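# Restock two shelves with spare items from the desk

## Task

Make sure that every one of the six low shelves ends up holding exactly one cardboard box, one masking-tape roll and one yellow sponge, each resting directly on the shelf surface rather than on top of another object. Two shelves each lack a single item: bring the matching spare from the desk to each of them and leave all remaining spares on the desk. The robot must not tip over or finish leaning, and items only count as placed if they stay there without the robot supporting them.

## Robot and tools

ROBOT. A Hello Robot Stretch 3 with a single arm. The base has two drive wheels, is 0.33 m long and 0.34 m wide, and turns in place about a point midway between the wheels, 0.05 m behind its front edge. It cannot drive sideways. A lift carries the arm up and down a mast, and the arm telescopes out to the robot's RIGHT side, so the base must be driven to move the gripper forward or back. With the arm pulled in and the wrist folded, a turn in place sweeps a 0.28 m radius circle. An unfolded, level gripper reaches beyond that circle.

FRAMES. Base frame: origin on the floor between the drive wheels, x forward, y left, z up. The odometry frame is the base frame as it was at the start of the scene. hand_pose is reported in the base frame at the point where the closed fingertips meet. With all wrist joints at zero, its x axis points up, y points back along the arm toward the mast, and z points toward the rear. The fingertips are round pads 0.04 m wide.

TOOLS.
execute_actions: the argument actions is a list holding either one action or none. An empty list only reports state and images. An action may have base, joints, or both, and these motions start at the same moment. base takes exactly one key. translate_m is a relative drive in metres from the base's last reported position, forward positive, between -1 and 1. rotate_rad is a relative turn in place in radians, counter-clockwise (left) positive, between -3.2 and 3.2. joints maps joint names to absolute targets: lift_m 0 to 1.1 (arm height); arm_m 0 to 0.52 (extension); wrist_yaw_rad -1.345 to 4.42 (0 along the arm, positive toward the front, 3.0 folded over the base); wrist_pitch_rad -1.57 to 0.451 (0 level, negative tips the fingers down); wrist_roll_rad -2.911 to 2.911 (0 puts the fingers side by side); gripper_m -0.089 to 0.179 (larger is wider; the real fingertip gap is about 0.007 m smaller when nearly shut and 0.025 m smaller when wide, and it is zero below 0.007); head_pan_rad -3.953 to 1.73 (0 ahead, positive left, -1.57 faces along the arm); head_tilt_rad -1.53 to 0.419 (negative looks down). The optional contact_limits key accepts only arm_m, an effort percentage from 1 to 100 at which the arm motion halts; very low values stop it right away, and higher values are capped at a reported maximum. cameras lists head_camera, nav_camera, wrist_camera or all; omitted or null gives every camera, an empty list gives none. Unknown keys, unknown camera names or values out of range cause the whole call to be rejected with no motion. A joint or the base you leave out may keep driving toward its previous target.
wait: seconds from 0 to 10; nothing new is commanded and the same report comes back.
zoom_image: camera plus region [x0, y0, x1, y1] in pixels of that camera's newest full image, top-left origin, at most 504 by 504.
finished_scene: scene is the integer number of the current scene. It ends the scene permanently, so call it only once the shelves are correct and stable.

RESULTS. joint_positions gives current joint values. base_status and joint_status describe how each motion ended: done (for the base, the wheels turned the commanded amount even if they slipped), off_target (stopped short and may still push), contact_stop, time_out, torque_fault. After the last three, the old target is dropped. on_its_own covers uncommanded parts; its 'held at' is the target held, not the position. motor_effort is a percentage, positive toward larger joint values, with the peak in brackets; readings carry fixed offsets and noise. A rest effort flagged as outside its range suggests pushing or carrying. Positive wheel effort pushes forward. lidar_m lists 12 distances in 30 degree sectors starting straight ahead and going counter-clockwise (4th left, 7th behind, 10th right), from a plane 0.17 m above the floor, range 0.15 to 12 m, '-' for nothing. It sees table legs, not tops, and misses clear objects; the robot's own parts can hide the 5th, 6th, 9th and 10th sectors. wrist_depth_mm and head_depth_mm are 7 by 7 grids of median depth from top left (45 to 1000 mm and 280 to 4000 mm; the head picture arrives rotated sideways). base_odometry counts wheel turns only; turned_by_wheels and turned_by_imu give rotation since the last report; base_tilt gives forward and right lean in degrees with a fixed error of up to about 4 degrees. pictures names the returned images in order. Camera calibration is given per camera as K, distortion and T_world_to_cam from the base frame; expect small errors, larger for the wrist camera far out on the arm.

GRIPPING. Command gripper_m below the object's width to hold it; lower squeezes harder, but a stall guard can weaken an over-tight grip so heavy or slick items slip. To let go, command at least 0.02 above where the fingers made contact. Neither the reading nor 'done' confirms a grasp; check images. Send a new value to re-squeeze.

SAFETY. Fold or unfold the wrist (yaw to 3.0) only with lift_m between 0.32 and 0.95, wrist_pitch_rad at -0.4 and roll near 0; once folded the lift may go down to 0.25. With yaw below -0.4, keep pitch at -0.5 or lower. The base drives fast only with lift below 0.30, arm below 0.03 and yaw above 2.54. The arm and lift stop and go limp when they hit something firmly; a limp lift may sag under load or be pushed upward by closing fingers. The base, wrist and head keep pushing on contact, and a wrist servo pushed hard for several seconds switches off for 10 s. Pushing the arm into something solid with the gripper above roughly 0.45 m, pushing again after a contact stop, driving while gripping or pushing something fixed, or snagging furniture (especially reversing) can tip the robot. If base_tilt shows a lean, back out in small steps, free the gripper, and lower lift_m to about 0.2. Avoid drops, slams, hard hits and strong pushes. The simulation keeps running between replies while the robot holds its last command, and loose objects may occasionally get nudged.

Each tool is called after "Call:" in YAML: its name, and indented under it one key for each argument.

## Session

Call:
execute_actions:
  actions: []

Scene clock: 0.00 s.
base_odometry: x=+0.000 y=+0.000 heading=+0.000 (m, m, rad; odometry frame)
turned_by_wheels: +0.000 (rad since the last result)
turned_by_imu: +0.000 (rad since the last result)
base_tilt: forward=-1.2 right=-0.8 (deg)
lidar_m: 1.71 2.72 2.69 1.98 1.94 1.55 1.47 1.24 1.22 1.17 1.45 1.47
head_depth_mm: 1830 1891 1873 1855 1848 1823 1619 / 1806 2049 2007 1992 1972 1962 1690 / 1829 2231 2196 2182 2148 2074 1960 / 1856 2410 2389 2380 2360 2226 1915 / 1858 2590 2626 2613 2579 2345 2142 / 1852 2686 2945 2908 2879 2395 2196 / 1880 2778 3249 3288 3201 2690 2419
base_status: not commanded
joint_positions: lift_m=+0.597 arm_m=-0.001 wrist_yaw_rad=+3.065 wrist_pitch_rad=-0.459 wrist_roll_rad=-0.012 gripper_m=+0.037 head_pan_rad=+0.007 head_tilt_rad=-0.016
joint_status: not commanded
motor_effort: left_wheel=+1 right_wheel=+0 lift_m=+35 arm_m=-1 wrist_yaw_rad=-2 wrist_pitch_rad=+7 wrist_roll_rad=+0 gripper_m=+0 head_pan_rad=-1 head_tilt_rad=+2 (%)
hand_pose: x=-0.0045 y=+0.0747 z=+0.6004 quat_wxyz=(+0.187, +0.690, +0.136, +0.686) (m; base frame)
wrist_depth_mm: - - - - - - - / - - - - - - - / - - - - - - - / - - - - - - - / - - - - - - - / 860 883 891 903 936 893 912 / 754 756 - 760 741 773 789
pictures: head_camera (sideways: a quarter turn clockwise sets it upright), nav_camera (sideways: a quarter turn counterclockwise sets it upright), wrist_camera
camera_calibration (this result's frames):
head_camera: T_world_to_cam=[[0.028931, -0.034781, -0.998976, 1.31603], [0.00585347, 0.999383, -0.0346257, 0.0540725], [0.999564, -0.00484572, 0.0291168, -0.0895394], [0, 0, 0, 1]] pos_world=[0.0511097, -0.00870002, 1.31917]
nav_camera: T_world_to_cam=[[0.000343313, -0.0337711, 0.99943, -1.25565], [-0.0119345, -0.999359, -0.0337646, 0.0968552], [0.999929, -0.0119161, -0.000746134, -0.0480166], [0, 0, 0, 1]] pos_world=[0.0496002, 0.0538162, 1.25817]
wrist_camera: T_world_to_cam=[[0.997104, -0.0705543, 0.0283941, -0.0065605], [-0.0167601, -0.568011, -0.82285, 0.577587], [0.0741838, 0.819991, -0.567548, 0.444235], [0, 0, 0, 1]] pos_world=[-0.0167332, -0.0366556, 0.727579]
Images, in order (width x height): head_camera 896x504, nav_camera 672x504, wrist_camera 644x364.

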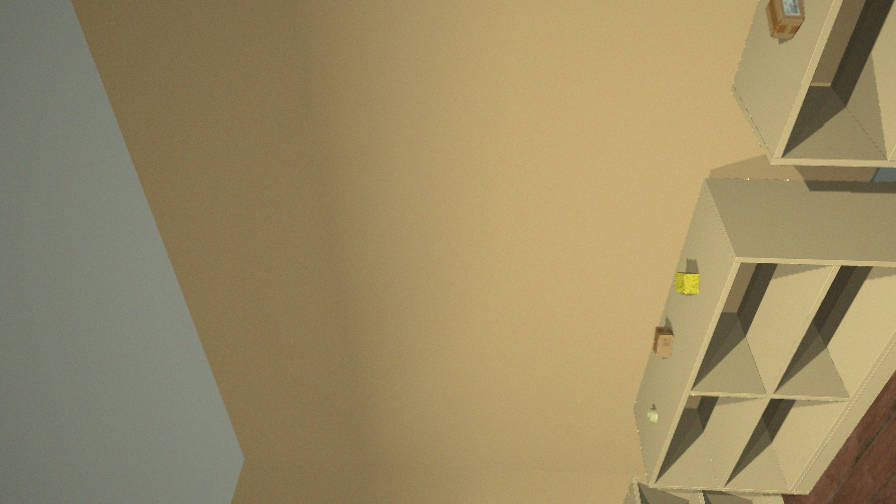

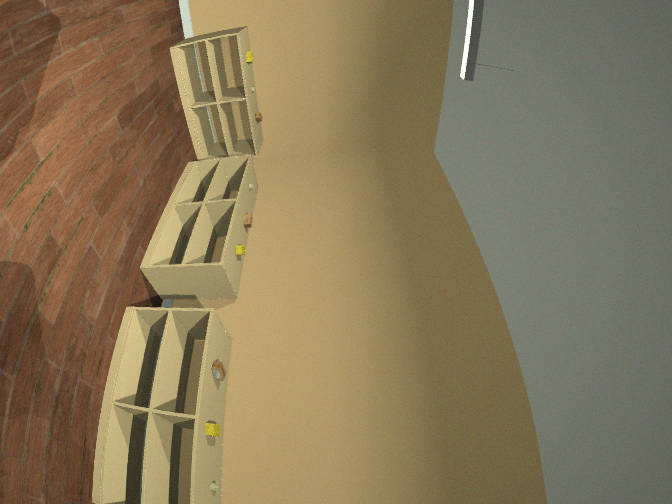

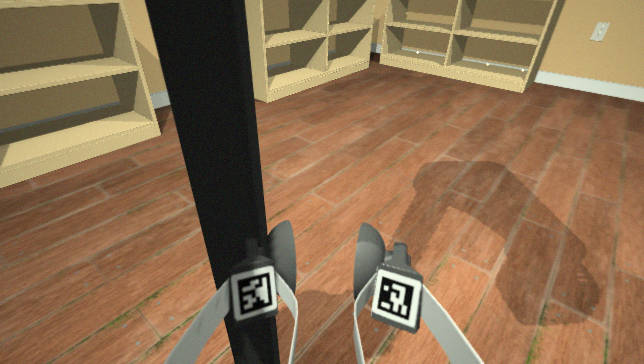

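Call:
execute_actions:
  actions:
    - {"joints":{"head_pan_rad":1.35,"head_tilt_rad":-0.4}}
  cameras: ["head_camera","nav_camera"]

Scene clock: 2.27 s.
base_odometry: x=+0.000 y=+0.000 heading=+0.000 (m, m, rad; odometry frame)
turned_by_wheels: +0.000 (rad since the last result)
turned_by_imu: +0.001 (rad since the last result)
base_tilt: forward=-1.2 right=-0.8 (deg)
lidar_m: 1.72 2.72 2.69 1.98 1.94 1.55 1.46 1.24 1.22 1.16 1.45 1.47
head_depth_mm: 2641 2765 2877 2920 2556 1905 1504 / 2733 2896 3012 3012 2566 1885 1500 / 2880 3001 3144 3227 2494 1880 1503 / 2979 3191 3278 3251 2506 1875 1488 / 2934 3113 3220 3039 2490 1857 1487 / 2570 2705 2825 2486 2426 1842 1481 / 2307 2418 2496 2380 2234 1837 1464
base_status: not commanded
joint_positions: lift_m=+0.597 arm_m=-0.001 wrist_yaw_rad=+3.065 wrist_pitch_rad=-0.459 wrist_roll_rad=-0.012 gripper_m=+0.037 head_pan_rad=+1.343 head_tilt_rad=-0.395
joint_status: all done
motor_effort: left_wheel=+0(0) right_wheel=+0(2) lift_m=+35(36) arm_m=+0(1) wrist_yaw_rad=+0(0) wrist_pitch_rad=+6(7) wrist_roll_rad=+0(0) gripper_m=+0(0) head_pan_rad=+3(36) head_tilt_rad=-3(25) (%)
hand_pose: x=-0.0045 y=+0.0747 z=+0.6004 quat_wxyz=(+0.187, +0.690, +0.136, +0.686) (m; base frame)
wrist_depth_mm: - - - - - - - / - - - - - - - / - - - - - - - / - - - - - - - / - - - - - - - / 877 867 875 890 923 895 910 / 746 755 - 760 751 764 781
pictures: head_camera (sideways: a quarter turn clockwise sets it upright), nav_camera (sideways: a quarter turn counterclockwise sets it upright)
camera_calibration (this result's frames):
head_camera: T_world_to_cam=[[-0.0435288, -0.342329, -0.938571, 1.23735], [-0.973626, 0.225138, -0.0369611, 0.06307], [0.223961, 0.912208, -0.343101, 0.399699], [0, 0, 0, 1]] pos_world=[0.02575, 0.0447738, 1.30081]
nav_camera: T_world_to_cam=[[0.11659, 0.352997, 0.928332, -1.16332], [0.966557, -0.255296, -0.0243147, 0.0785691], [0.228417, 0.900121, -0.370957, 0.43857], [0, 0, 0, 1]] pos_world=[-0.040487, 0.0359403, 1.24455]
Images, in order (width x height): head_camera 896x504, nav_camera 672x504.

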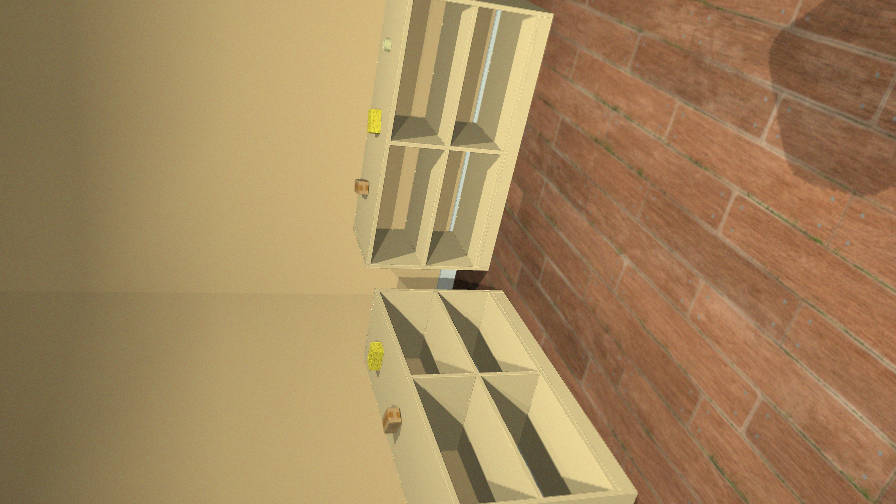

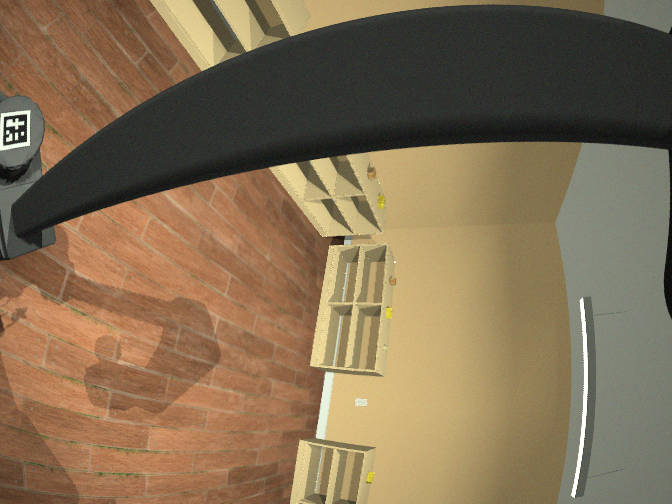

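Call:
execute_actions:
  actions:
    - {"joints":{"head_pan_rad":-2.1,"head_tilt_rad":-0.55}}
  cameras: ["head_camera","nav_camera"]

Call:
execute_actions:
  actions:
    - {"joints":{"head_pan_rad":-3.7,"head_tilt_rad":-0.5}}
  cameras: ["head_camera","nav_camera"]

Scene clock: 5.50 s.
base_odometry: x=+0.000 y=+0.000 heading=+0.000 (m, m, rad; odometry frame)
turned_by_wheels: +0.000 (rad since the last result)
turned_by_imu: +0.001 (rad since the last result)
base_tilt: forward=-1.2 right=-0.8 (deg)
lidar_m: 1.71 2.71 2.69 1.97 1.94 1.55 1.47 1.25 1.22 1.16 1.45 1.47
head_depth_mm: 1371 1480 1571 1232 1425 1535 1306 / 1394 1517 1624 1235 1885 1602 1340 / 1424 1545 1649 1221 1936 1609 1341 / 1459 1576 1668 1220 1939 1594 1326 / 1491 1608 1713 1211 1868 1613 1330 / 1519 1647 1735 1201 1798 1586 1317 / 1554 1686 1781 1257 1945 1561 1309
base_status: not commanded
joint_positions: lift_m=+0.597 arm_m=-0.001 wrist_yaw_rad=+3.065 wrist_pitch_rad=-0.459 wrist_roll_rad=-0.012 gripper_m=+0.037 head_pan_rad=-2.093 head_tilt_rad=-0.543
joint_status: all done
motor_effort: left_wheel=+1(0) right_wheel=+0(0) lift_m=+35(35) arm_m=+0(0) wrist_yaw_rad=+0(0) wrist_pitch_rad=+7(7) wrist_roll_rad=+0(0) gripper_m=+0(0) head_pan_rad=-4(39) head_tilt_rad=-4(18) (%)
hand_pose: x=-0.0045 y=+0.0747 z=+0.6004 quat_wxyz=(+0.187, +0.690, +0.136, +0.686) (m; base frame)
wrist_depth_mm: - - - - - - - / - - - - - - - / - - - - - - - / - - - - - - - / - - - - - - - / 875 874 890 883 925 914 921 / 747 757 - 758 751 777 772
pictures: head_camera (sideways: a quarter turn clockwise sets it upright), nav_camera (sideways: a quarter turn counterclockwise sets it upright)
camera_calibration (this result's frames):
head_camera: T_world_to_cam=[[0.208141, 0.432044, -0.877505, 1.15614], [0.869362, -0.492831, -0.0364383, 0.0511399], [-0.448204, -0.755285, -0.478181, 0.57958], [0, 0, 0, 1]] pos_world=[-0.0253291, -0.0365523, 1.29353]
nav_camera: T_world_to_cam=[[-0.280257, -0.419518, 0.8634, -1.07619], [-0.849512, 0.527205, -0.019585, 0.0834854], [-0.446973, -0.738958, -0.504139, 0.615994], [0, 0, 0, 1]] pos_world=[0.0446444, -0.0403019, 1.24137]
Images, in order (width x height): head_camera 896x504, nav_camera 672x504.

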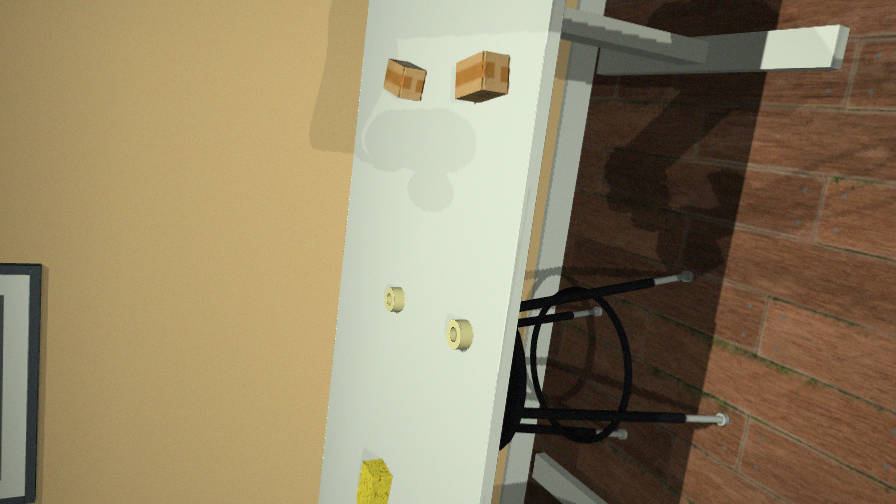

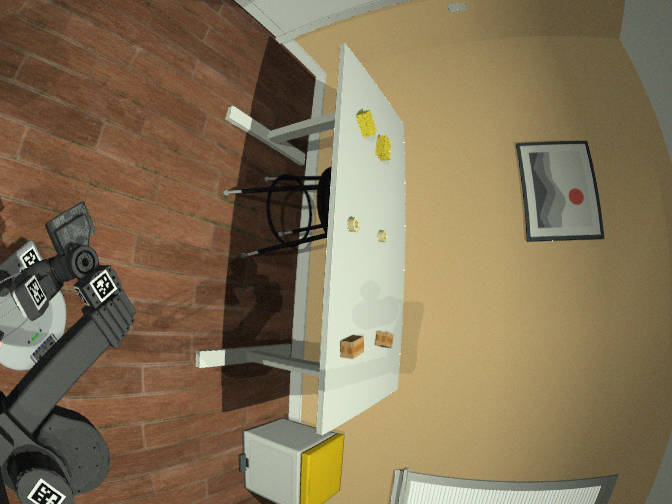

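Scene clock: 6.83 s.
base_odometry: x=+0.000 y=+0.000 heading=+0.000 (m, m, rad; odometry frame)
turned_by_wheels: +0.000 (rad since the last result)
turned_by_imu: +0.000 (rad since the last result)
base_tilt: forward=-1.2 right=-0.7 (deg)
lidar_m: 1.71 2.72 2.69 1.98 1.94 1.55 1.46 1.24 1.22 1.17 1.45 1.47
head_depth_mm: 1586 1714 1827 1893 1859 1695 1407 / 1627 1732 1874 1888 1861 1670 1368 / 1639 1764 1899 1891 1901 1647 1361 / 1680 1790 1970 1857 1955 1648 1356 / 1698 1850 1988 1936 1988 1646 1356 / 1742 1886 2039 2163 2003 1639 1353 / 1760 1906 2068 2271 2060 1640 1352
base_status: not commanded
joint_positions: lift_m=+0.597 arm_m=-0.001 wrist_yaw_rad=+3.065 wrist_pitch_rad=-0.459 wrist_roll_rad=-0.012 gripper_m=+0.037 head_pan_rad=-3.693 head_tilt_rad=-0.508
joint_status: all done
motor_effort: left_wheel=+0(0) right_wheel=+0(0) lift_m=+35(36) arm_m=+0(0) wrist_yaw_rad=+0(0) wrist_pitch_rad=+7(7) wrist_roll_rad=+0(0) gripper_m=+0(0) head_pan_rad=-3(39) head_tilt_rad=+3(9) (%)
hand_pose: x=-0.0045 y=+0.0747 z=+0.6004 quat_wxyz=(+0.187, +0.690, +0.136, +0.686) (m; base frame)
wrist_depth_mm: - - - - - - - / - - - - - - - / - - - - - - - / - - - - - - - / - - - - - - - / 864 893 883 894 922 904 916 / 746 756 - 760 743 779 789
pictures: head_camera (sideways: a quarter turn clockwise sets it upright), nav_camera (sideways: a quarter turn counterclockwise sets it upright)
camera_calibration (this result's frames):
head_camera: T_world_to_cam=[[0.398891, -0.204138, -0.893988, 1.17648], [-0.519116, -0.853918, -0.0366376, 0.0598709], [-0.755913, 0.478698, -0.446591, 0.540352], [0, 0, 0, 1]] pos_world=[-0.0297465, 0.0326229, 1.29527]
nav_camera: T_world_to_cam=[[-0.384679, 0.276112, 0.880786, -1.09823], [0.551174, 0.834132, -0.0207642, 0.0764774], [-0.740425, 0.477479, -0.473059, 0.577344], [0, 0, 0, 1]] pos_world=[-0.0371379, -0.0362275, 1.24201]
Images, in order (width x height): head_camera 896x504, nav_camera 672x504.

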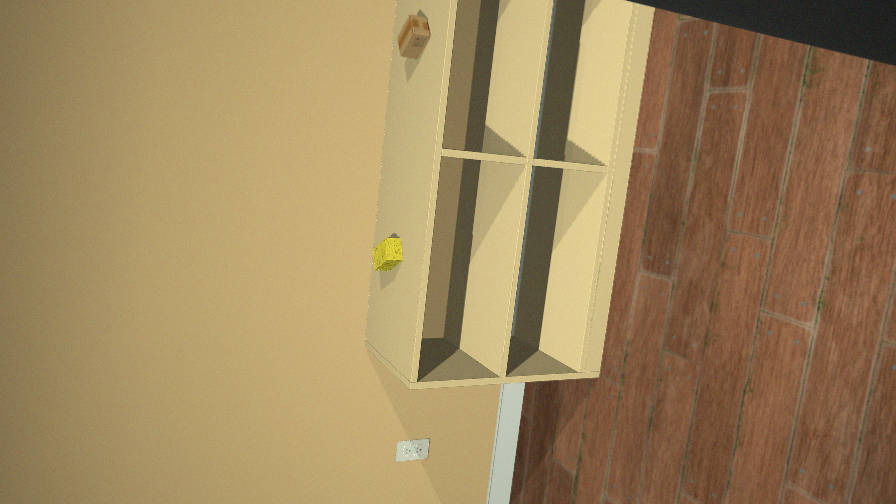

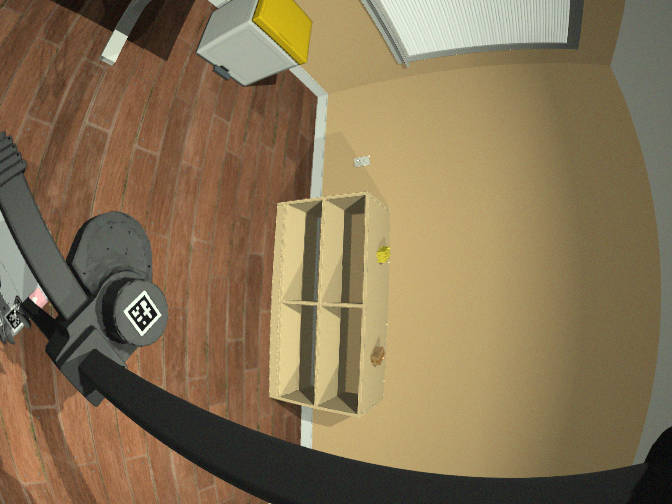

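Call:
execute_actions:
  actions:
    - {"base":{"rotate_rad":0.57},"joints":{"head_pan_rad":1.2,"head_tilt_rad":-0.4,"lift_m":0.72,"wrist_pitch_rad":-0.4}}
  cameras: ["head_camera"]

Call:
execute_actions:
  actions:
    - {"base":{"translate_m":-0.45},"joints":{"wrist_yaw_rad":0,"gripper_m":0.13,"lift_m":0.83,"head_pan_rad":-2.15,"head_tilt_rad":-0.7}}
  cameras: ["head_camera","nav_camera"]

Scene clock: 23.67 s.
base_odometry: x=+0.000 y=+0.000 heading=+0.570 (m, m, rad; odometry frame)
turned_by_wheels: +0.570 (rad since the last result)
turned_by_imu: +0.573 (rad since the last result)
base_tilt: forward=-1.2 right=-0.8 (deg)
lidar_m: 2.72 2.69 1.97 1.65 1.94 1.42 1.24 1.17 1.56 1.45 1.47 1.72
head_depth_mm: 2592 2839 3093 2871 2495 1863 1497 / 2416 2580 2764 2553 2452 1843 1485 / 2254 2363 2564 2413 2367 1845 1474 / 2078 2228 2360 2265 2231 1844 1473 / 1942 2062 2201 2318 2379 1847 1485 / 1840 1943 2051 2154 2268 1833 1466 / 1723 1795 1896 1979 1875 1792 1466
base_status: done
joint_positions: lift_m=+0.720 arm_m=-0.001 wrist_yaw_rad=+3.065 wrist_pitch_rad=-0.420 wrist_roll_rad=-0.012 gripper_m=+0.037 head_pan_rad=+1.193 head_tilt_rad=-0.409
joint_status: all done
motor_effort: left_wheel=-1(7) right_wheel=+3(8) lift_m=+41(48) arm_m=+0(0) wrist_yaw_rad=+0(1) wrist_pitch_rad=+9(9) wrist_roll_rad=+0(0) gripper_m=+0(0) head_pan_rad=+2(37) head_tilt_rad=+4(13) (%)
hand_pose: x=-0.0041 y=+0.0798 z=+0.7320 quat_wxyz=(+0.173, +0.692, +0.122, +0.690) (m; base frame)
wrist_depth_mm: - - - - - - - / - - - - - - - / - - - - - - - / - - - - - - - / - - - - - - - / - - - - - - - / 895 909 - 916 901 943 944
pictures: head_camera (sideways: a quarter turn clockwise sets it upright)
camera_calibration (this result's frames):
head_camera: T_world_to_cam=[[-0.0989388, -0.34392, -0.933772, 1.23143], [-0.929236, 0.367636, -0.0369468, 0.0627799], [0.355995, 0.864039, -0.355956, 0.415624], [0, 0, 0, 1]] pos_world=[0.0322131, 0.0413165, 1.30013]
Images, in order (width x height): head_camera 896x504.

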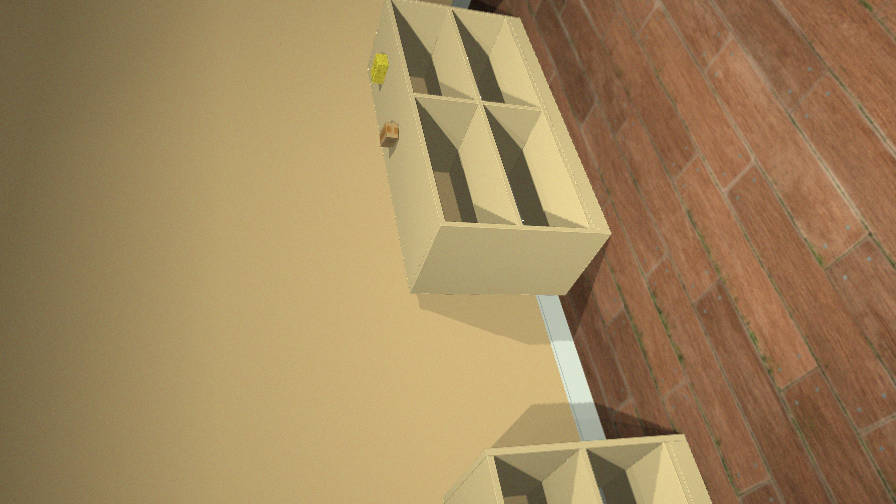

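Scene clock: 29.47 s.
base_odometry: x=-0.379 y=-0.243 heading=+0.570 (m, m, rad; odometry frame)
turned_by_wheels: +0.000 (rad since the last result)
turned_by_imu: +0.000 (rad since the last result)
base_tilt: forward=-1.2 right=-0.7 (deg)
lidar_m: 3.15 3.11 1.75 1.49 1.81 0.98 0.80 0.85 0.90 1.91 1.55 2.07
head_depth_mm: 1151 1235 1281 966 769 672 1231 / 1236 1343 1290 965 764 1371 1252 / 1321 1460 1274 956 785 1457 - / 1440 1569 1279 955 1262 1499 - / 1572 1715 1229 950 1666 1447 - / 1744 1950 1204 1019 1703 1426 - / 1841 2040 1243 1945 1682 1443 -
base_status: done
joint_positions: lift_m=+0.830 arm_m=-0.001 wrist_yaw_rad=+0.002 wrist_pitch_rad=-0.419 wrist_roll_rad=-0.012 gripper_m=+0.130 head_pan_rad=-2.143 head_tilt_rad=-0.692
joint_status: all done
motor_effort: left_wheel=-2(8) right_wheel=+4(4) lift_m=+41(46) arm_m=-1(0) wrist_yaw_rad=-1(1) wrist_pitch_rad=+8(9) wrist_roll_rad=+0(0) gripper_m=+0(98) head_pan_rad=-4(38) head_tilt_rad=-4(26) (%)
hand_pose: x=-0.0212 y=-0.3680 z=+0.8422 quat_wxyz=(+0.696, +0.149, -0.687, -0.146) (m; base frame)
wrist_depth_mm: - - - - - - - / - - - - - - - / - - - - - 669 676 / - - - - - 539 488 / - - - - - - 396 / - - - - - - 934 / - 997 - - - - 985
pictures: head_camera (sideways: a quarter turn clockwise sets it upright), nav_camera (sideways: a quarter turn counterclockwise sets it upright)
camera_calibration (this result's frames):
head_camera: T_world_to_cam=[[0.296809, 0.525644, -0.797247, 1.05095], [0.846493, -0.53124, -0.0351164, 0.0495516], [-0.441988, -0.664441, -0.602631, 0.741458], [0, 0, 0, 1]] pos_world=[-0.0261611, -0.0334472, 1.28643]
nav_camera: T_world_to_cam=[[-0.366932, -0.507543, 0.77959, -0.966392], [-0.820706, 0.571169, -0.0144304, 0.0765957], [-0.437954, -0.645109, -0.626124, 0.77464], [0, 0, 0, 1]] pos_world=[0.0475195, -0.0345073, 1.23952]
Images, in order (width x height): head_camera 896x504, nav_camera 672x504.

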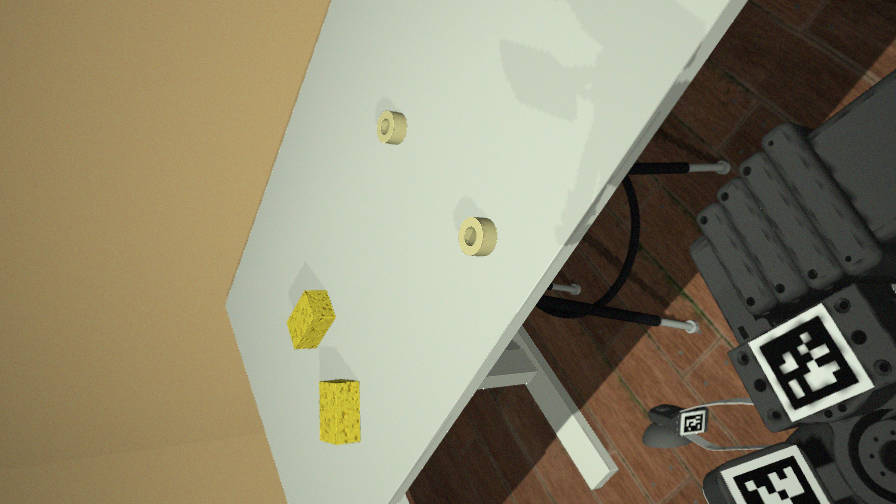

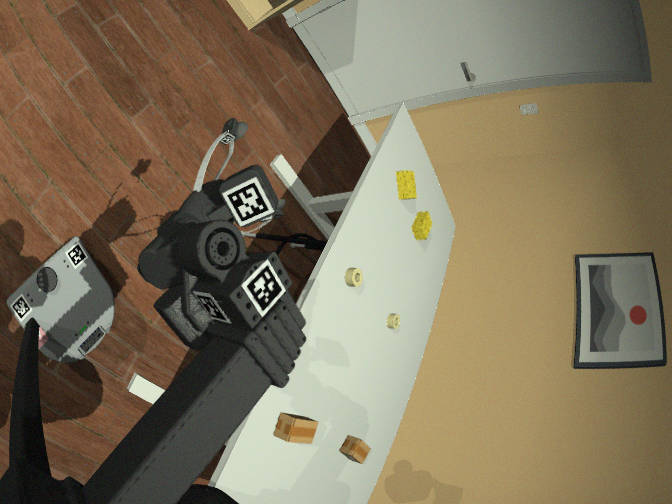

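Call:
execute_actions:
  actions:
    - {"base":{"rotate_rad":-0.592},"joints":{"wrist_pitch_rad":-0.6,"arm_m":0.3,"lift_m":0.79,"head_pan_rad":-1.57}}
  cameras: ["wrist_camera"]

Scene clock: 34.13 s.
base_odometry: x=-0.379 y=-0.243 heading=-0.022 (m, m, rad; odometry frame)
turned_by_wheels: -0.592 (rad since the last result)
turned_by_imu: -0.593 (rad since the last result)
base_tilt: forward=-1.2 right=-0.8 (deg)
lidar_m: 1.73 2.77 3.10 1.75 1.81 1.44 0.99 0.80 1.24 0.86 1.91 1.56
head_depth_mm: 1131 1223 1265 969 789 - - / 1201 1313 1294 1038 - 1397 1225 / 1298 1417 1284 - 744 1387 1226 / 1409 1550 1272 1006 1615 1416 1217 / 1520 1670 1226 953 1614 1426 1211 / 1671 1872 1246 978 1693 1407 1218 / 1827 2041 1242 1892 1641 1409 1215
base_status: done
joint_positions: lift_m=+0.790 arm_m=+0.300 wrist_yaw_rad=+0.000 wrist_pitch_rad=-0.613 wrist_roll_rad=-0.012 gripper_m=+0.130 head_pan_rad=-1.577 head_tilt_rad=-0.692
joint_status: all done
motor_effort: left_wheel=+2(8) right_wheel=-1(6) lift_m=+30(31) arm_m=+4(7) wrist_yaw_rad=-2(3) wrist_pitch_rad=+5(7) wrist_roll_rad=+0(0) gripper_m=+0(0) head_pan_rad=+4(32) head_tilt_rad=-4(4) (%)
hand_pose: x=-0.0216 y=-0.6402 z=+0.7617 quat_wxyz=(+0.678, +0.215, -0.670, -0.213) (m; base frame)
wrist_depth_mm: 544 482 560 575 585 593 577 / 420 407 415 417 421 410 434 / - 322 325 328 330 336 339 / - 276 268 250 272 274 278 / - - 229 229 231 234 235 / 990 - 199 199 201 204 203 / 860 849 835 176 177 173 180
pictures: wrist_camera
camera_calibration (this result's frames):
wrist_camera: T_world_to_cam=[[-0.99958, -0.010059, 0.0271599, -0.0479332], [-0.0266368, 0.687486, -0.725709, 1.03345], [-0.0113721, -0.726128, -0.687465, 0.222904], [0, 0, 0, 1]] pos_world=[-0.0178504, -0.549109, 0.904526]
Images, in order (width x height): wrist_camera 644x364.

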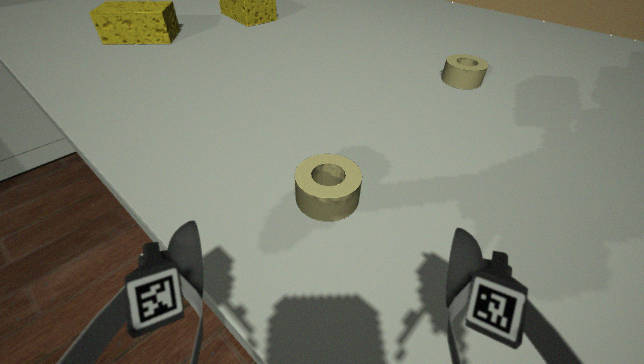

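Call:
execute_actions:
  actions:
    - {"joints":{"arm_m":0.393,"lift_m":0.77,"gripper_m":0.10}}
  cameras: ["wrist_camera"]

Scene clock: 37.17 s.
base_odometry: x=-0.379 y=-0.243 heading=-0.022 (m, m, rad; odometry frame)
turned_by_wheels: +0.000 (rad since the last result)
turned_by_imu: +0.001 (rad since the last result)
base_tilt: forward=-1.2 right=-0.8 (deg)
lidar_m: 1.73 2.77 3.09 1.75 1.80 1.44 0.98 0.80 1.24 0.86 1.92 1.56
head_depth_mm: 1134 1221 1270 970 782 664 - / 1214 1312 1288 1001 - 1388 1197 / 1294 1417 1287 - 785 1406 1224 / 1408 1547 1272 952 835 1430 1212 / 1527 1669 1224 951 1621 1409 1223 / 1662 1868 1251 979 1702 1421 1217 / 1840 2059 1242 1918 1639 1412 1207
base_status: not commanded
joint_positions: lift_m=+0.770 arm_m=+0.393 wrist_yaw_rad=+0.000 wrist_pitch_rad=-0.614 wrist_roll_rad=-0.012 gripper_m=+0.100 head_pan_rad=-1.577 head_tilt_rad=-0.692
joint_status: all done
motor_effort: left_wheel=+2(2) right_wheel=-1(2) lift_m=+30(32) arm_m=+4(4) wrist_yaw_rad=-1(0) wrist_pitch_rad=+5(6) wrist_roll_rad=+0(0) gripper_m=+0(95) head_pan_rad=+3(3) head_tilt_rad=-4(4) (%)
hand_pose: x=-0.0216 y=-0.7331 z=+0.7416 quat_wxyz=(+0.678, +0.215, -0.670, -0.213) (m; base frame)
wrist_depth_mm: 406 415 481 511 517 529 529 / 357 361 364 371 377 364 386 / 283 285 288 291 295 297 300 / 234 236 237 240 242 243 246 / 199 201 208 197 205 207 208 / 178 175 176 150 174 180 181 / 162 155 155 152 158 158 160
pictures: wrist_camera
camera_calibration (this result's frames):
wrist_camera: T_world_to_cam=[[-0.99958, -0.0100685, 0.0271562, -0.0483273], [-0.0266365, 0.68775, -0.725459, 1.08279], [-0.0113724, -0.725878, -0.687729, 0.141995], [0, 0, 0, 1]] pos_world=[-0.0178504, -0.642103, 0.884486]
Images, in order (width x height): wrist_camera 644x364.

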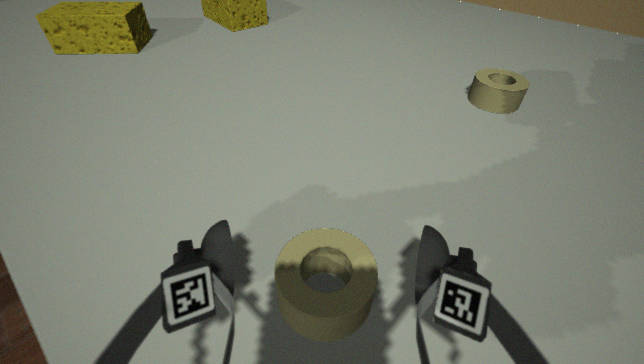

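Call:
execute_actions:
  actions:
    - {"joints":{"gripper_m":0.015}}
  cameras: ["wrist_camera"]

Call:
execute_actions:
  actions:
    - {"joints":{"lift_m":0.80}}
  cameras: ["wrist_camera","head_camera"]

Scene clock: 39.63 s.
base_odometry: x=-0.379 y=-0.243 heading=-0.022 (m, m, rad; odometry frame)
turned_by_wheels: +0.000 (rad since the last result)
turned_by_imu: +0.001 (rad since the last result)
base_tilt: forward=-1.2 right=-0.7 (deg)
lidar_m: 1.73 2.78 3.10 1.75 1.80 1.44 0.98 0.80 1.24 0.86 1.92 1.56
head_depth_mm: 1125 1219 1269 966 780 663 - / 1212 1319 1302 994 - 1411 1205 / 1303 1428 1285 - 785 1385 1217 / 1406 1541 1270 951 834 1431 1225 / 1523 1675 1221 951 1621 1418 1217 / 1663 1880 1253 979 1695 1416 1217 / 1846 2053 1244 1899 1651 1413 1206
base_status: not commanded
joint_positions: lift_m=+0.770 arm_m=+0.393 wrist_yaw_rad=+0.000 wrist_pitch_rad=-0.613 wrist_roll_rad=-0.012 gripper_m=+0.016 head_pan_rad=-1.577 head_tilt_rad=-0.692
joint_status: all done
motor_effort: left_wheel=+2(3) right_wheel=-1(1) lift_m=+30(30) arm_m=+4(4) wrist_yaw_rad=+0(0) wrist_pitch_rad=+5(6) wrist_roll_rad=+0(0) gripper_m=-17(100) head_pan_rad=+3(3) head_tilt_rad=-4(5) (%)
hand_pose: x=-0.0216 y=-0.7333 z=+0.7418 quat_wxyz=(+0.678, +0.215, -0.670, -0.212) (m; base frame)
wrist_depth_mm: 402 414 480 515 518 538 527 / 357 361 368 374 377 362 386 / 284 285 289 292 294 297 302 / 235 236 238 241 242 244 247 / 200 201 208 203 209 206 209 / 179 175 - 153 174 179 181 / 162 155 153 150 154 159 159
pictures: wrist_camera
camera_calibration (this result's frames):
wrist_camera: T_world_to_cam=[[-0.999581, -0.0100218, 0.0271684, -0.0483132], [-0.0266261, 0.686933, -0.726233, 1.08305], [-0.0113847, -0.726652, -0.686912, 0.140836], [0, 0, 0, 1]] pos_world=[-0.0178521, -0.642131, 0.884604]
Images, in order (width x height): wrist_camera 644x364.

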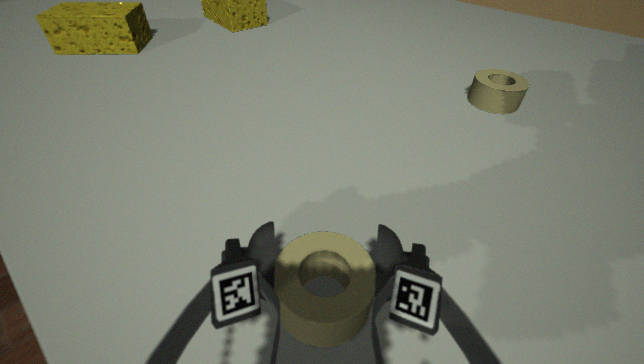

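Scene clock: 40.70 s.
base_odometry: x=-0.379 y=-0.243 heading=-0.022 (m, m, rad; odometry frame)
turned_by_wheels: +0.000 (rad since the last result)
turned_by_imu: +0.000 (rad since the last result)
base_tilt: forward=-1.2 right=-0.8 (deg)
lidar_m: 1.73 2.76 3.08 1.75 1.80 1.44 0.99 0.80 1.24 0.86 1.91 1.56
head_depth_mm: 1134 1222 1266 970 794 - - / 1208 1318 1294 1040 - 1400 1217 / 1300 1421 1350 - 785 1411 1224 / 1410 1558 1273 917 832 1430 1216 / 1521 1658 1218 950 1615 1423 1217 / 1681 1866 1266 986 1688 1412 1216 / 1839 2057 1245 1907 1651 1413 1212
base_status: not commanded
joint_positions: lift_m=+0.800 arm_m=+0.393 wrist_yaw_rad=+0.000 wrist_pitch_rad=-0.616 wrist_roll_rad=-0.012 gripper_m=+0.016 head_pan_rad=-1.577 head_tilt_rad=-0.692
joint_status: all done
motor_effort: left_wheel=+2(2) right_wheel=-3(2) lift_m=+41(43) arm_m=+4(5) wrist_yaw_rad=-1(0) wrist_pitch_rad=+7(7) wrist_roll_rad=+0(0) gripper_m=-17(17) head_pan_rad=+3(3) head_tilt_rad=-4(4) (%)
hand_pose: x=-0.0216 y=-0.7328 z=+0.7709 quat_wxyz=(+0.678, +0.216, -0.669, -0.213) (m; base frame)
wrist_depth_mm: 565 541 520 602 610 618 548 / 411 415 432 436 444 450 457 / 333 336 340 344 347 336 353 / 274 277 280 283 285 287 289 / 236 237 245 239 246 244 247 / 216 206 - 152 210 211 212 / 832 183 180 157 181 188 188
pictures: head_camera (sideways: a quarter turn clockwise sets it upright), wrist_camera
camera_calibration (this result's frames):
head_camera: T_world_to_cam=[[-0.0312389, 0.602939, -0.797175, 1.05286], [0.999369, 0.00535103, -0.035115, 0.0486172], [-0.0169065, -0.797769, -0.602726, 0.738988], [0, 0, 0, 1]] pos_world=[-0.00320274, -0.0455278, 1.28643]
wrist_camera: T_world_to_cam=[[-0.999581, -0.0101008, 0.0271381, -0.0491316], [-0.0266253, 0.689043, -0.724231, 1.10381], [-0.0113841, -0.72465, -0.689023, 0.164229], [0, 0, 0, 1]] pos_world=[-0.0178521, -0.642061, 0.913904]
Images, in order (width x height): head_camera 896x504, wrist_camera 644x364.

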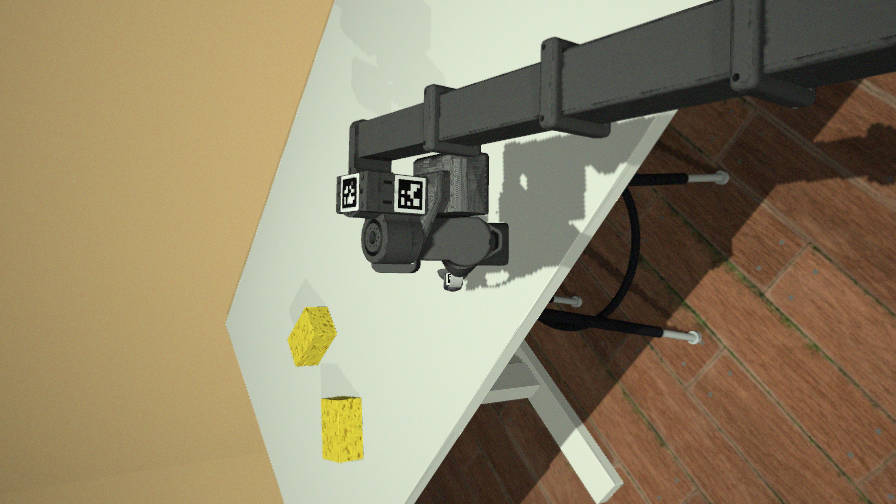

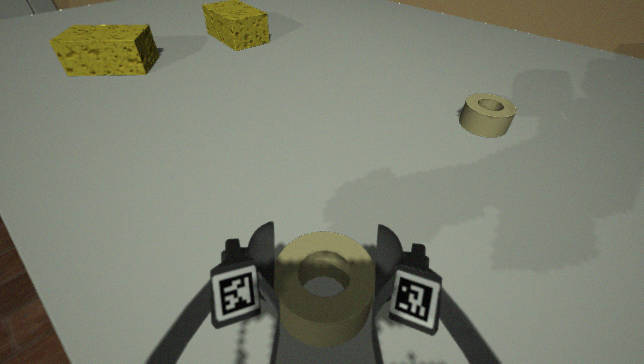

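Call:
execute_actions:
  actions:
    - {"base":{"rotate_rad":-0.68},"joints":{"lift_m":0.855,"arm_m":0.28,"head_pan_rad":-2.6,"head_tilt_rad":-0.8}}
  cameras: ["nav_camera"]

Call:
execute_actions:
  actions:
    - {"base":{"translate_m":-0.69},"joints":{"arm_m":0.05,"head_pan_rad":-3.2,"head_tilt_rad":-0.7}}

Scene clock: 44.53 s.
base_odometry: x=-0.379 y=-0.243 heading=-0.702 (m, m, rad; odometry frame)
turned_by_wheels: -0.680 (rad since the last result)
turned_by_imu: -0.681 (rad since the last result)
base_tilt: forward=-1.2 right=-0.8 (deg)
lidar_m: 1.56 1.73 2.29 3.11 2.20 1.49 1.44 1.10 0.98 0.80 0.85 0.89
head_depth_mm: 1609 1774 1961 1918 1577 1358 1202 / 1692 1869 2094 1895 1570 1343 1246 / 1800 1982 2230 1902 1581 1346 - / 1890 2102 2305 1887 1561 1381 - / 1707 1909 2092 1645 1562 - - / 1512 1684 1552 1356 1489 - 1127 / 1380 1493 1530 1295 1456 - 1139
base_status: done
joint_positions: lift_m=+0.855 arm_m=+0.280 wrist_yaw_rad=+0.000 wrist_pitch_rad=-0.616 wrist_roll_rad=-0.012 gripper_m=+0.016 head_pan_rad=-2.593 head_tilt_rad=-0.790
joint_status: all done
motor_effort: left_wheel=+2(10) right_wheel=-2(10) lift_m=+41(43) arm_m=-4(1) wrist_yaw_rad=-2(0) wrist_pitch_rad=+7(7) wrist_roll_rad=+0(0) gripper_m=-18(17) head_pan_rad=-4(37) head_tilt_rad=-5(17) (%)
hand_pose: x=-0.0216 y=-0.6206 z=+0.8258 quat_wxyz=(+0.678, +0.216, -0.669, -0.213) (m; base frame)
wrist_depth_mm: 700 692 689 675 665 659 635 / 540 551 557 567 574 708 710 / 426 432 437 398 446 468 806 / 356 357 359 363 368 369 795 / 303 306 317 310 317 314 337 / 265 265 - 152 272 272 274 / 235 236 189 157 236 242 242
pictures: nav_camera (sideways: a quarter turn counterclockwise sets it upright)
camera_calibration (this result's frames):
nav_camera: T_world_to_cam=[[-0.614285, -0.335744, 0.714094, -0.879518], [-0.48922, 0.872094, -0.0108112, 0.0698602], [-0.619127, -0.35599, -0.699967, 0.871796], [0, 0, 0, 1]] pos_world=[0.0336544, -0.045867, 1.23904]
Images, in order (width x height): nav_camera 672x504.

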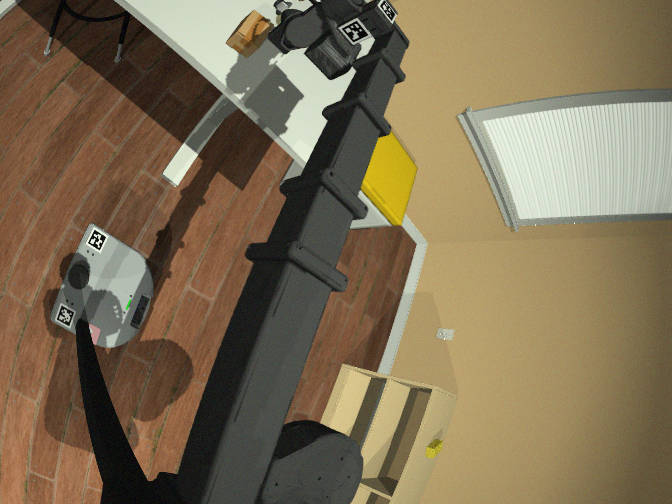

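Scene clock: 52.83 s.
base_odometry: x=-0.906 y=+0.203 heading=-0.702 (m, m, rad; odometry frame)
turned_by_wheels: +0.000 (rad since the last result)
turned_by_imu: +0.001 (rad since the last result)
base_tilt: forward=-1.2 right=-0.8 (deg)
lidar_m: 2.24 2.37 3.33 2.45 1.32 0.86 0.76 1.19 0.80 0.77 0.94 1.32
head_depth_mm: 962 1068 1207 1121 1109 - - / 966 1069 1204 1124 987 - - / 962 1071 1209 1082 - - - / 963 1067 1199 1118 1266 - - / 954 1072 1200 1108 1197 1311 1253 / 965 1061 1198 1341 1527 1381 1230 / 959 1064 1203 1368 1573 1398 1221
base_status: done
joint_positions: lift_m=+0.855 arm_m=+0.050 wrist_yaw_rad=+0.000 wrist_pitch_rad=-0.616 wrist_roll_rad=-0.012 gripper_m=+0.016 head_pan_rad=-3.193 head_tilt_rad=-0.705
joint_status: all done
motor_effort: left_wheel=+3(4) right_wheel=-1(8) lift_m=+41(41) arm_m=-4(0) wrist_yaw_rad=-1(2) wrist_pitch_rad=+7(7) wrist_roll_rad=+0(0) gripper_m=-17(17) head_pan_rad=-4(31) head_tilt_rad=+2(12) (%)
hand_pose: x=-0.0216 y=-0.3906 z=+0.8258 quat_wxyz=(+0.678, +0.216, -0.669, -0.213) (m; base frame)
wrist_depth_mm: 742 804 905 880 865 848 821 / 550 - - 961 957 934 920 / 637 - - 936 - - - / - - - 768 771 - - / - - - 730 738 - - / - - - 153 - - - / 916 914 925 157 938 977 969
pictures: head_camera (sideways: a quarter turn clockwise sets it upright), nav_camera (sideways: a quarter turn counterclockwise sets it upright), wrist_camera
camera_calibration (this result's frames):
head_camera: T_world_to_cam=[[0.614142, 0.00348789, -0.789188, 1.03851], [-0.0392532, -0.998618, -0.0349601, 0.0547506], [-0.788219, 0.0524486, -0.613156, 0.757261], [0, 0, 0, 1]] pos_world=[-0.0387552, 0.0113354, 1.28581]
nav_camera: T_world_to_cam=[[-0.633089, 0.0663343, 0.771232, -0.953873], [0.0873712, 0.996078, -0.0139523, 0.0704337], [-0.769132, 0.0585504, -0.636402, 0.790031], [0, 0, 0, 1]] pos_world=[-0.00240206, -0.0531396, 1.23942]
wrist_camera: T_world_to_cam=[[-0.999581, -0.0100845, 0.0271312, -0.0471588], [-0.0266032, 0.689418, -0.723875, 0.907643], [-0.0114048, -0.724294, -0.689397, 0.450472], [0, 0, 0, 1]] pos_world=[-0.0178553, -0.299946, 0.968854]
Images, in order (width x height): head_camera 896x504, nav_camera 672x504, wrist_camera 644x364.

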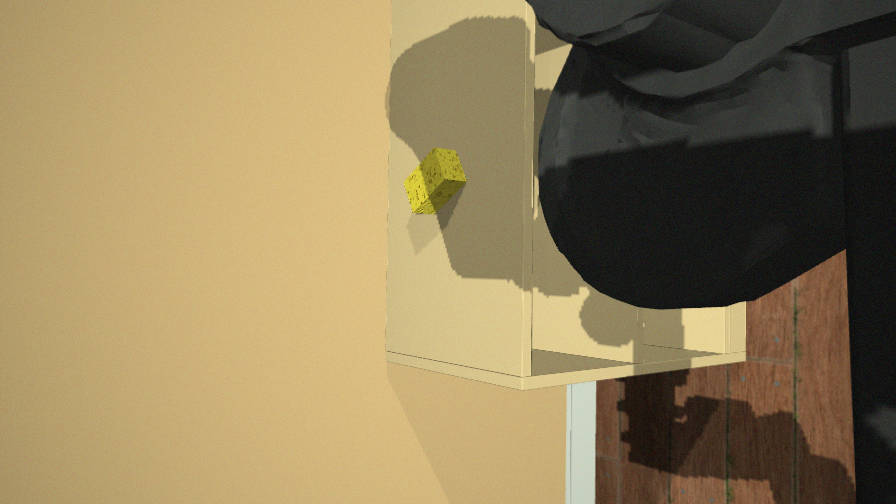

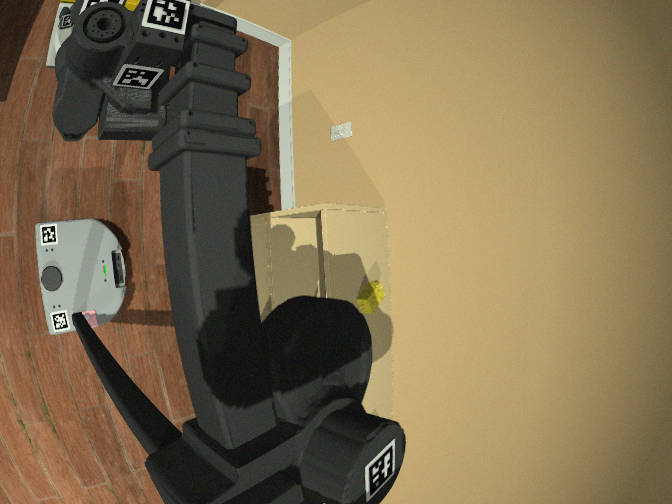

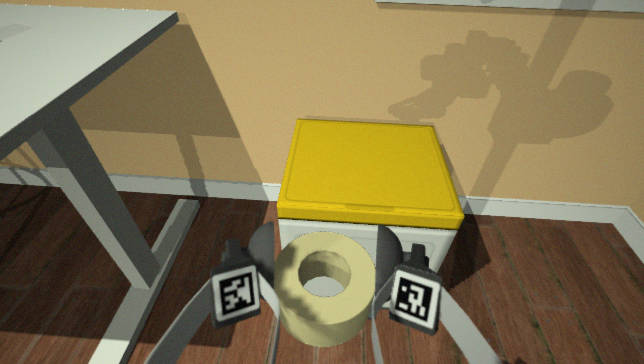

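Call:
execute_actions:
  actions:
    - {"base":{"rotate_rad":-1.546},"joints":{"arm_m":0.515,"lift_m":0.70,"head_pan_rad":-1.57,"head_tilt_rad":-0.75}}

Scene clock: 59.00 s.
base_odometry: x=-0.906 y=+0.203 heading=-2.248 (m, m, rad; odometry frame)
turned_by_wheels: -1.546 (rad since the last result)
turned_by_imu: -1.549 (rad since the last result)
base_tilt: forward=-1.2 right=-0.7 (deg)
lidar_m: 0.77 0.94 1.32 2.25 2.38 3.34 2.43 1.27 0.86 0.76 1.20 0.79
head_depth_mm: 946 1057 1191 1073 1177 1328 1228 / 952 1065 1197 1073 1240 - 1175 / 955 1075 1190 993 1237 1328 1200 / 965 1078 1197 999 1245 1333 1190 / 963 1084 1221 1085 1212 1333 1187 / 977 1096 1234 1438 1568 1376 1191 / 984 1092 1245 1438 1581 1369 1192
base_status: done
joint_positions: lift_m=+0.700 arm_m=+0.515 wrist_yaw_rad=+0.000 wrist_pitch_rad=-0.616 wrist_roll_rad=-0.012 gripper_m=+0.016 head_pan_rad=-1.577 head_tilt_rad=-0.741
joint_status: all done
motor_effort: left_wheel=+2(7) right_wheel=-1(7) lift_m=+30(40) arm_m=+4(7) wrist_yaw_rad=-1(1) wrist_pitch_rad=+6(7) wrist_roll_rad=+0(0) gripper_m=-17(17) head_pan_rad=+3(35) head_tilt_rad=-4(11) (%)
hand_pose: x=-0.0216 y=-0.8547 z=+0.6711 quat_wxyz=(+0.678, +0.216, -0.669, -0.214) (m; base frame)
wrist_depth_mm: 384 376 364 353 345 336 329 / 433 419 407 395 386 371 365 / 498 478 375 360 364 369 373 / 580 551 296 297 299 259 237 / 690 642 258 252 259 248 209 / 828 223 - 153 222 223 213 / 774 192 190 156 192 197 198
pictures: head_camera (sideways: a quarter turn clockwise sets it upright), nav_camera (sideways: a quarter turn counterclockwise sets it upright), wrist_camera
camera_calibration (this result's frames):
head_camera: T_world_to_cam=[[-0.0310263, 0.641489, -0.766505, 1.01288], [0.999379, 0.00710943, -0.0345026, 0.0478176], [-0.0166836, -0.767099, -0.641311, 0.789181], [0, 0, 0, 1]] pos_world=[-0.00319577, -0.0447093, 1.28414]
nav_camera: T_world_to_cam=[[-0.0378656, -0.662904, 0.747746, -0.926893], [-0.999003, 0.0428109, -0.0126358, 0.075346], [-0.0236354, -0.747479, -0.663864, 0.821206], [0, 0, 0, 1]] pos_world=[0.0595831, -0.00383211, 1.2392]
wrist_camera: T_world_to_cam=[[-0.999584, -0.00982757, 0.0271242, -0.0474689], [-0.0264173, 0.68965, -0.723661, 1.11566], [-0.0115944, -0.724076, -0.689623, 0.00806645], [0, 0, 0, 1]] pos_world=[-0.017883, -0.764039, 0.814207]
Images, in order (width x height): head_camera 896x504, nav_camera 672x504, wrist_camera 644x364.

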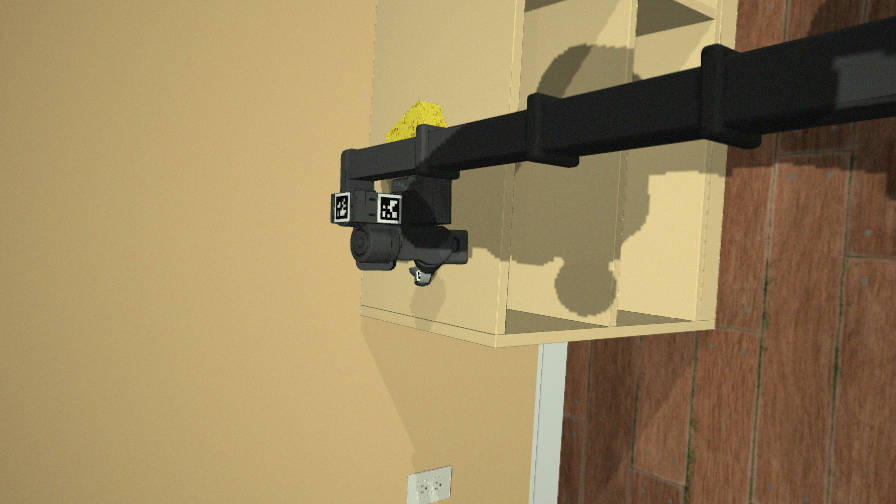

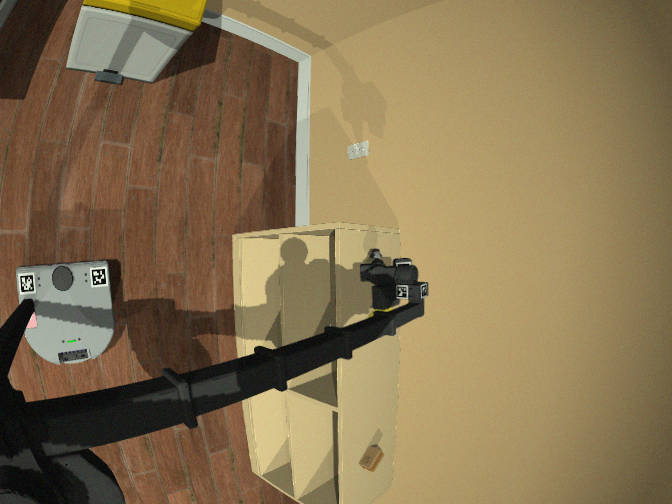

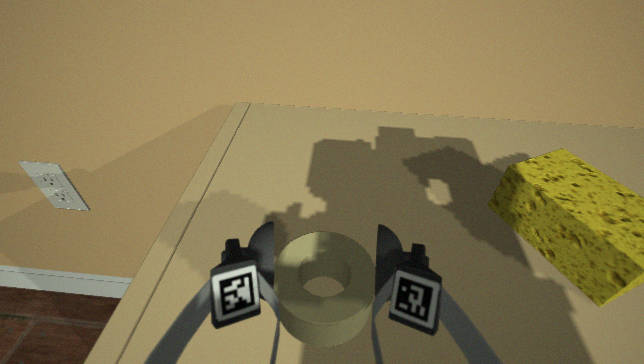

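Call:
execute_actions:
  actions:
    - {"joints":{"lift_m":0.662}}
  cameras: ["wrist_camera"]

Scene clock: 60.93 s.
base_odometry: x=-0.906 y=+0.203 heading=-2.248 (m, m, rad; odometry frame)
turned_by_wheels: +0.000 (rad since the last result)
turned_by_imu: +0.001 (rad since the last result)
base_tilt: forward=-1.2 right=-0.8 (deg)
lidar_m: 0.77 0.94 1.32 2.24 2.38 3.35 2.43 1.28 0.86 0.76 1.20 0.79
head_depth_mm: 950 1058 1199 1074 1183 1313 1227 / 956 1062 1201 1067 1244 - - / 960 1072 1211 - 1242 1331 1191 / 967 1077 1218 994 1232 1324 1191 / 968 1086 1221 1096 1214 1333 1193 / 972 1094 1238 1434 1578 1369 1188 / 978 1101 1253 1437 1595 1371 1183
base_status: not commanded
joint_positions: lift_m=+0.662 arm_m=+0.515 wrist_yaw_rad=+0.000 wrist_pitch_rad=-0.616 wrist_roll_rad=-0.012 gripper_m=+0.016 head_pan_rad=-1.577 head_tilt_rad=-0.741
joint_status: all done
motor_effort: left_wheel=+2(2) right_wheel=-3(2) lift_m=+29(30) arm_m=+4(4) wrist_yaw_rad=+1(1) wrist_pitch_rad=+7(7) wrist_roll_rad=+0(0) gripper_m=-18(17) head_pan_rad=+2(3) head_tilt_rad=-4(4) (%)
hand_pose: x=-0.0216 y=-0.8547 z=+0.6331 quat_wxyz=(+0.678, +0.216, -0.669, -0.214) (m; base frame)
wrist_depth_mm: 383 374 364 354 347 336 329 / 433 418 392 374 368 362 356 / 496 478 290 291 295 298 218 / 576 539 238 240 242 236 194 / 696 208 209 204 209 207 197 / 803 176 - 153 180 180 182 / 159 156 154 151 155 160 160
pictures: wrist_camera
camera_calibration (this result's frames):
wrist_camera: T_world_to_cam=[[-0.999584, -0.00982784, 0.0271241, -0.0464386], [-0.0264174, 0.689652, -0.723659, 1.08816], [-0.0115942, -0.724074, -0.689625, -0.0181313], [0, 0, 0, 1]] pos_world=[-0.017883, -0.764039, 0.776215]
Images, in order (width x height): wrist_camera 644x364.

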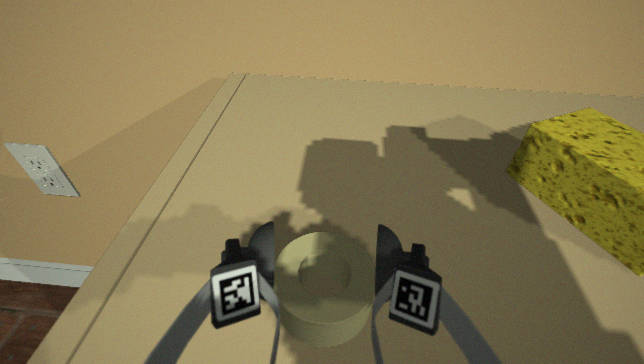

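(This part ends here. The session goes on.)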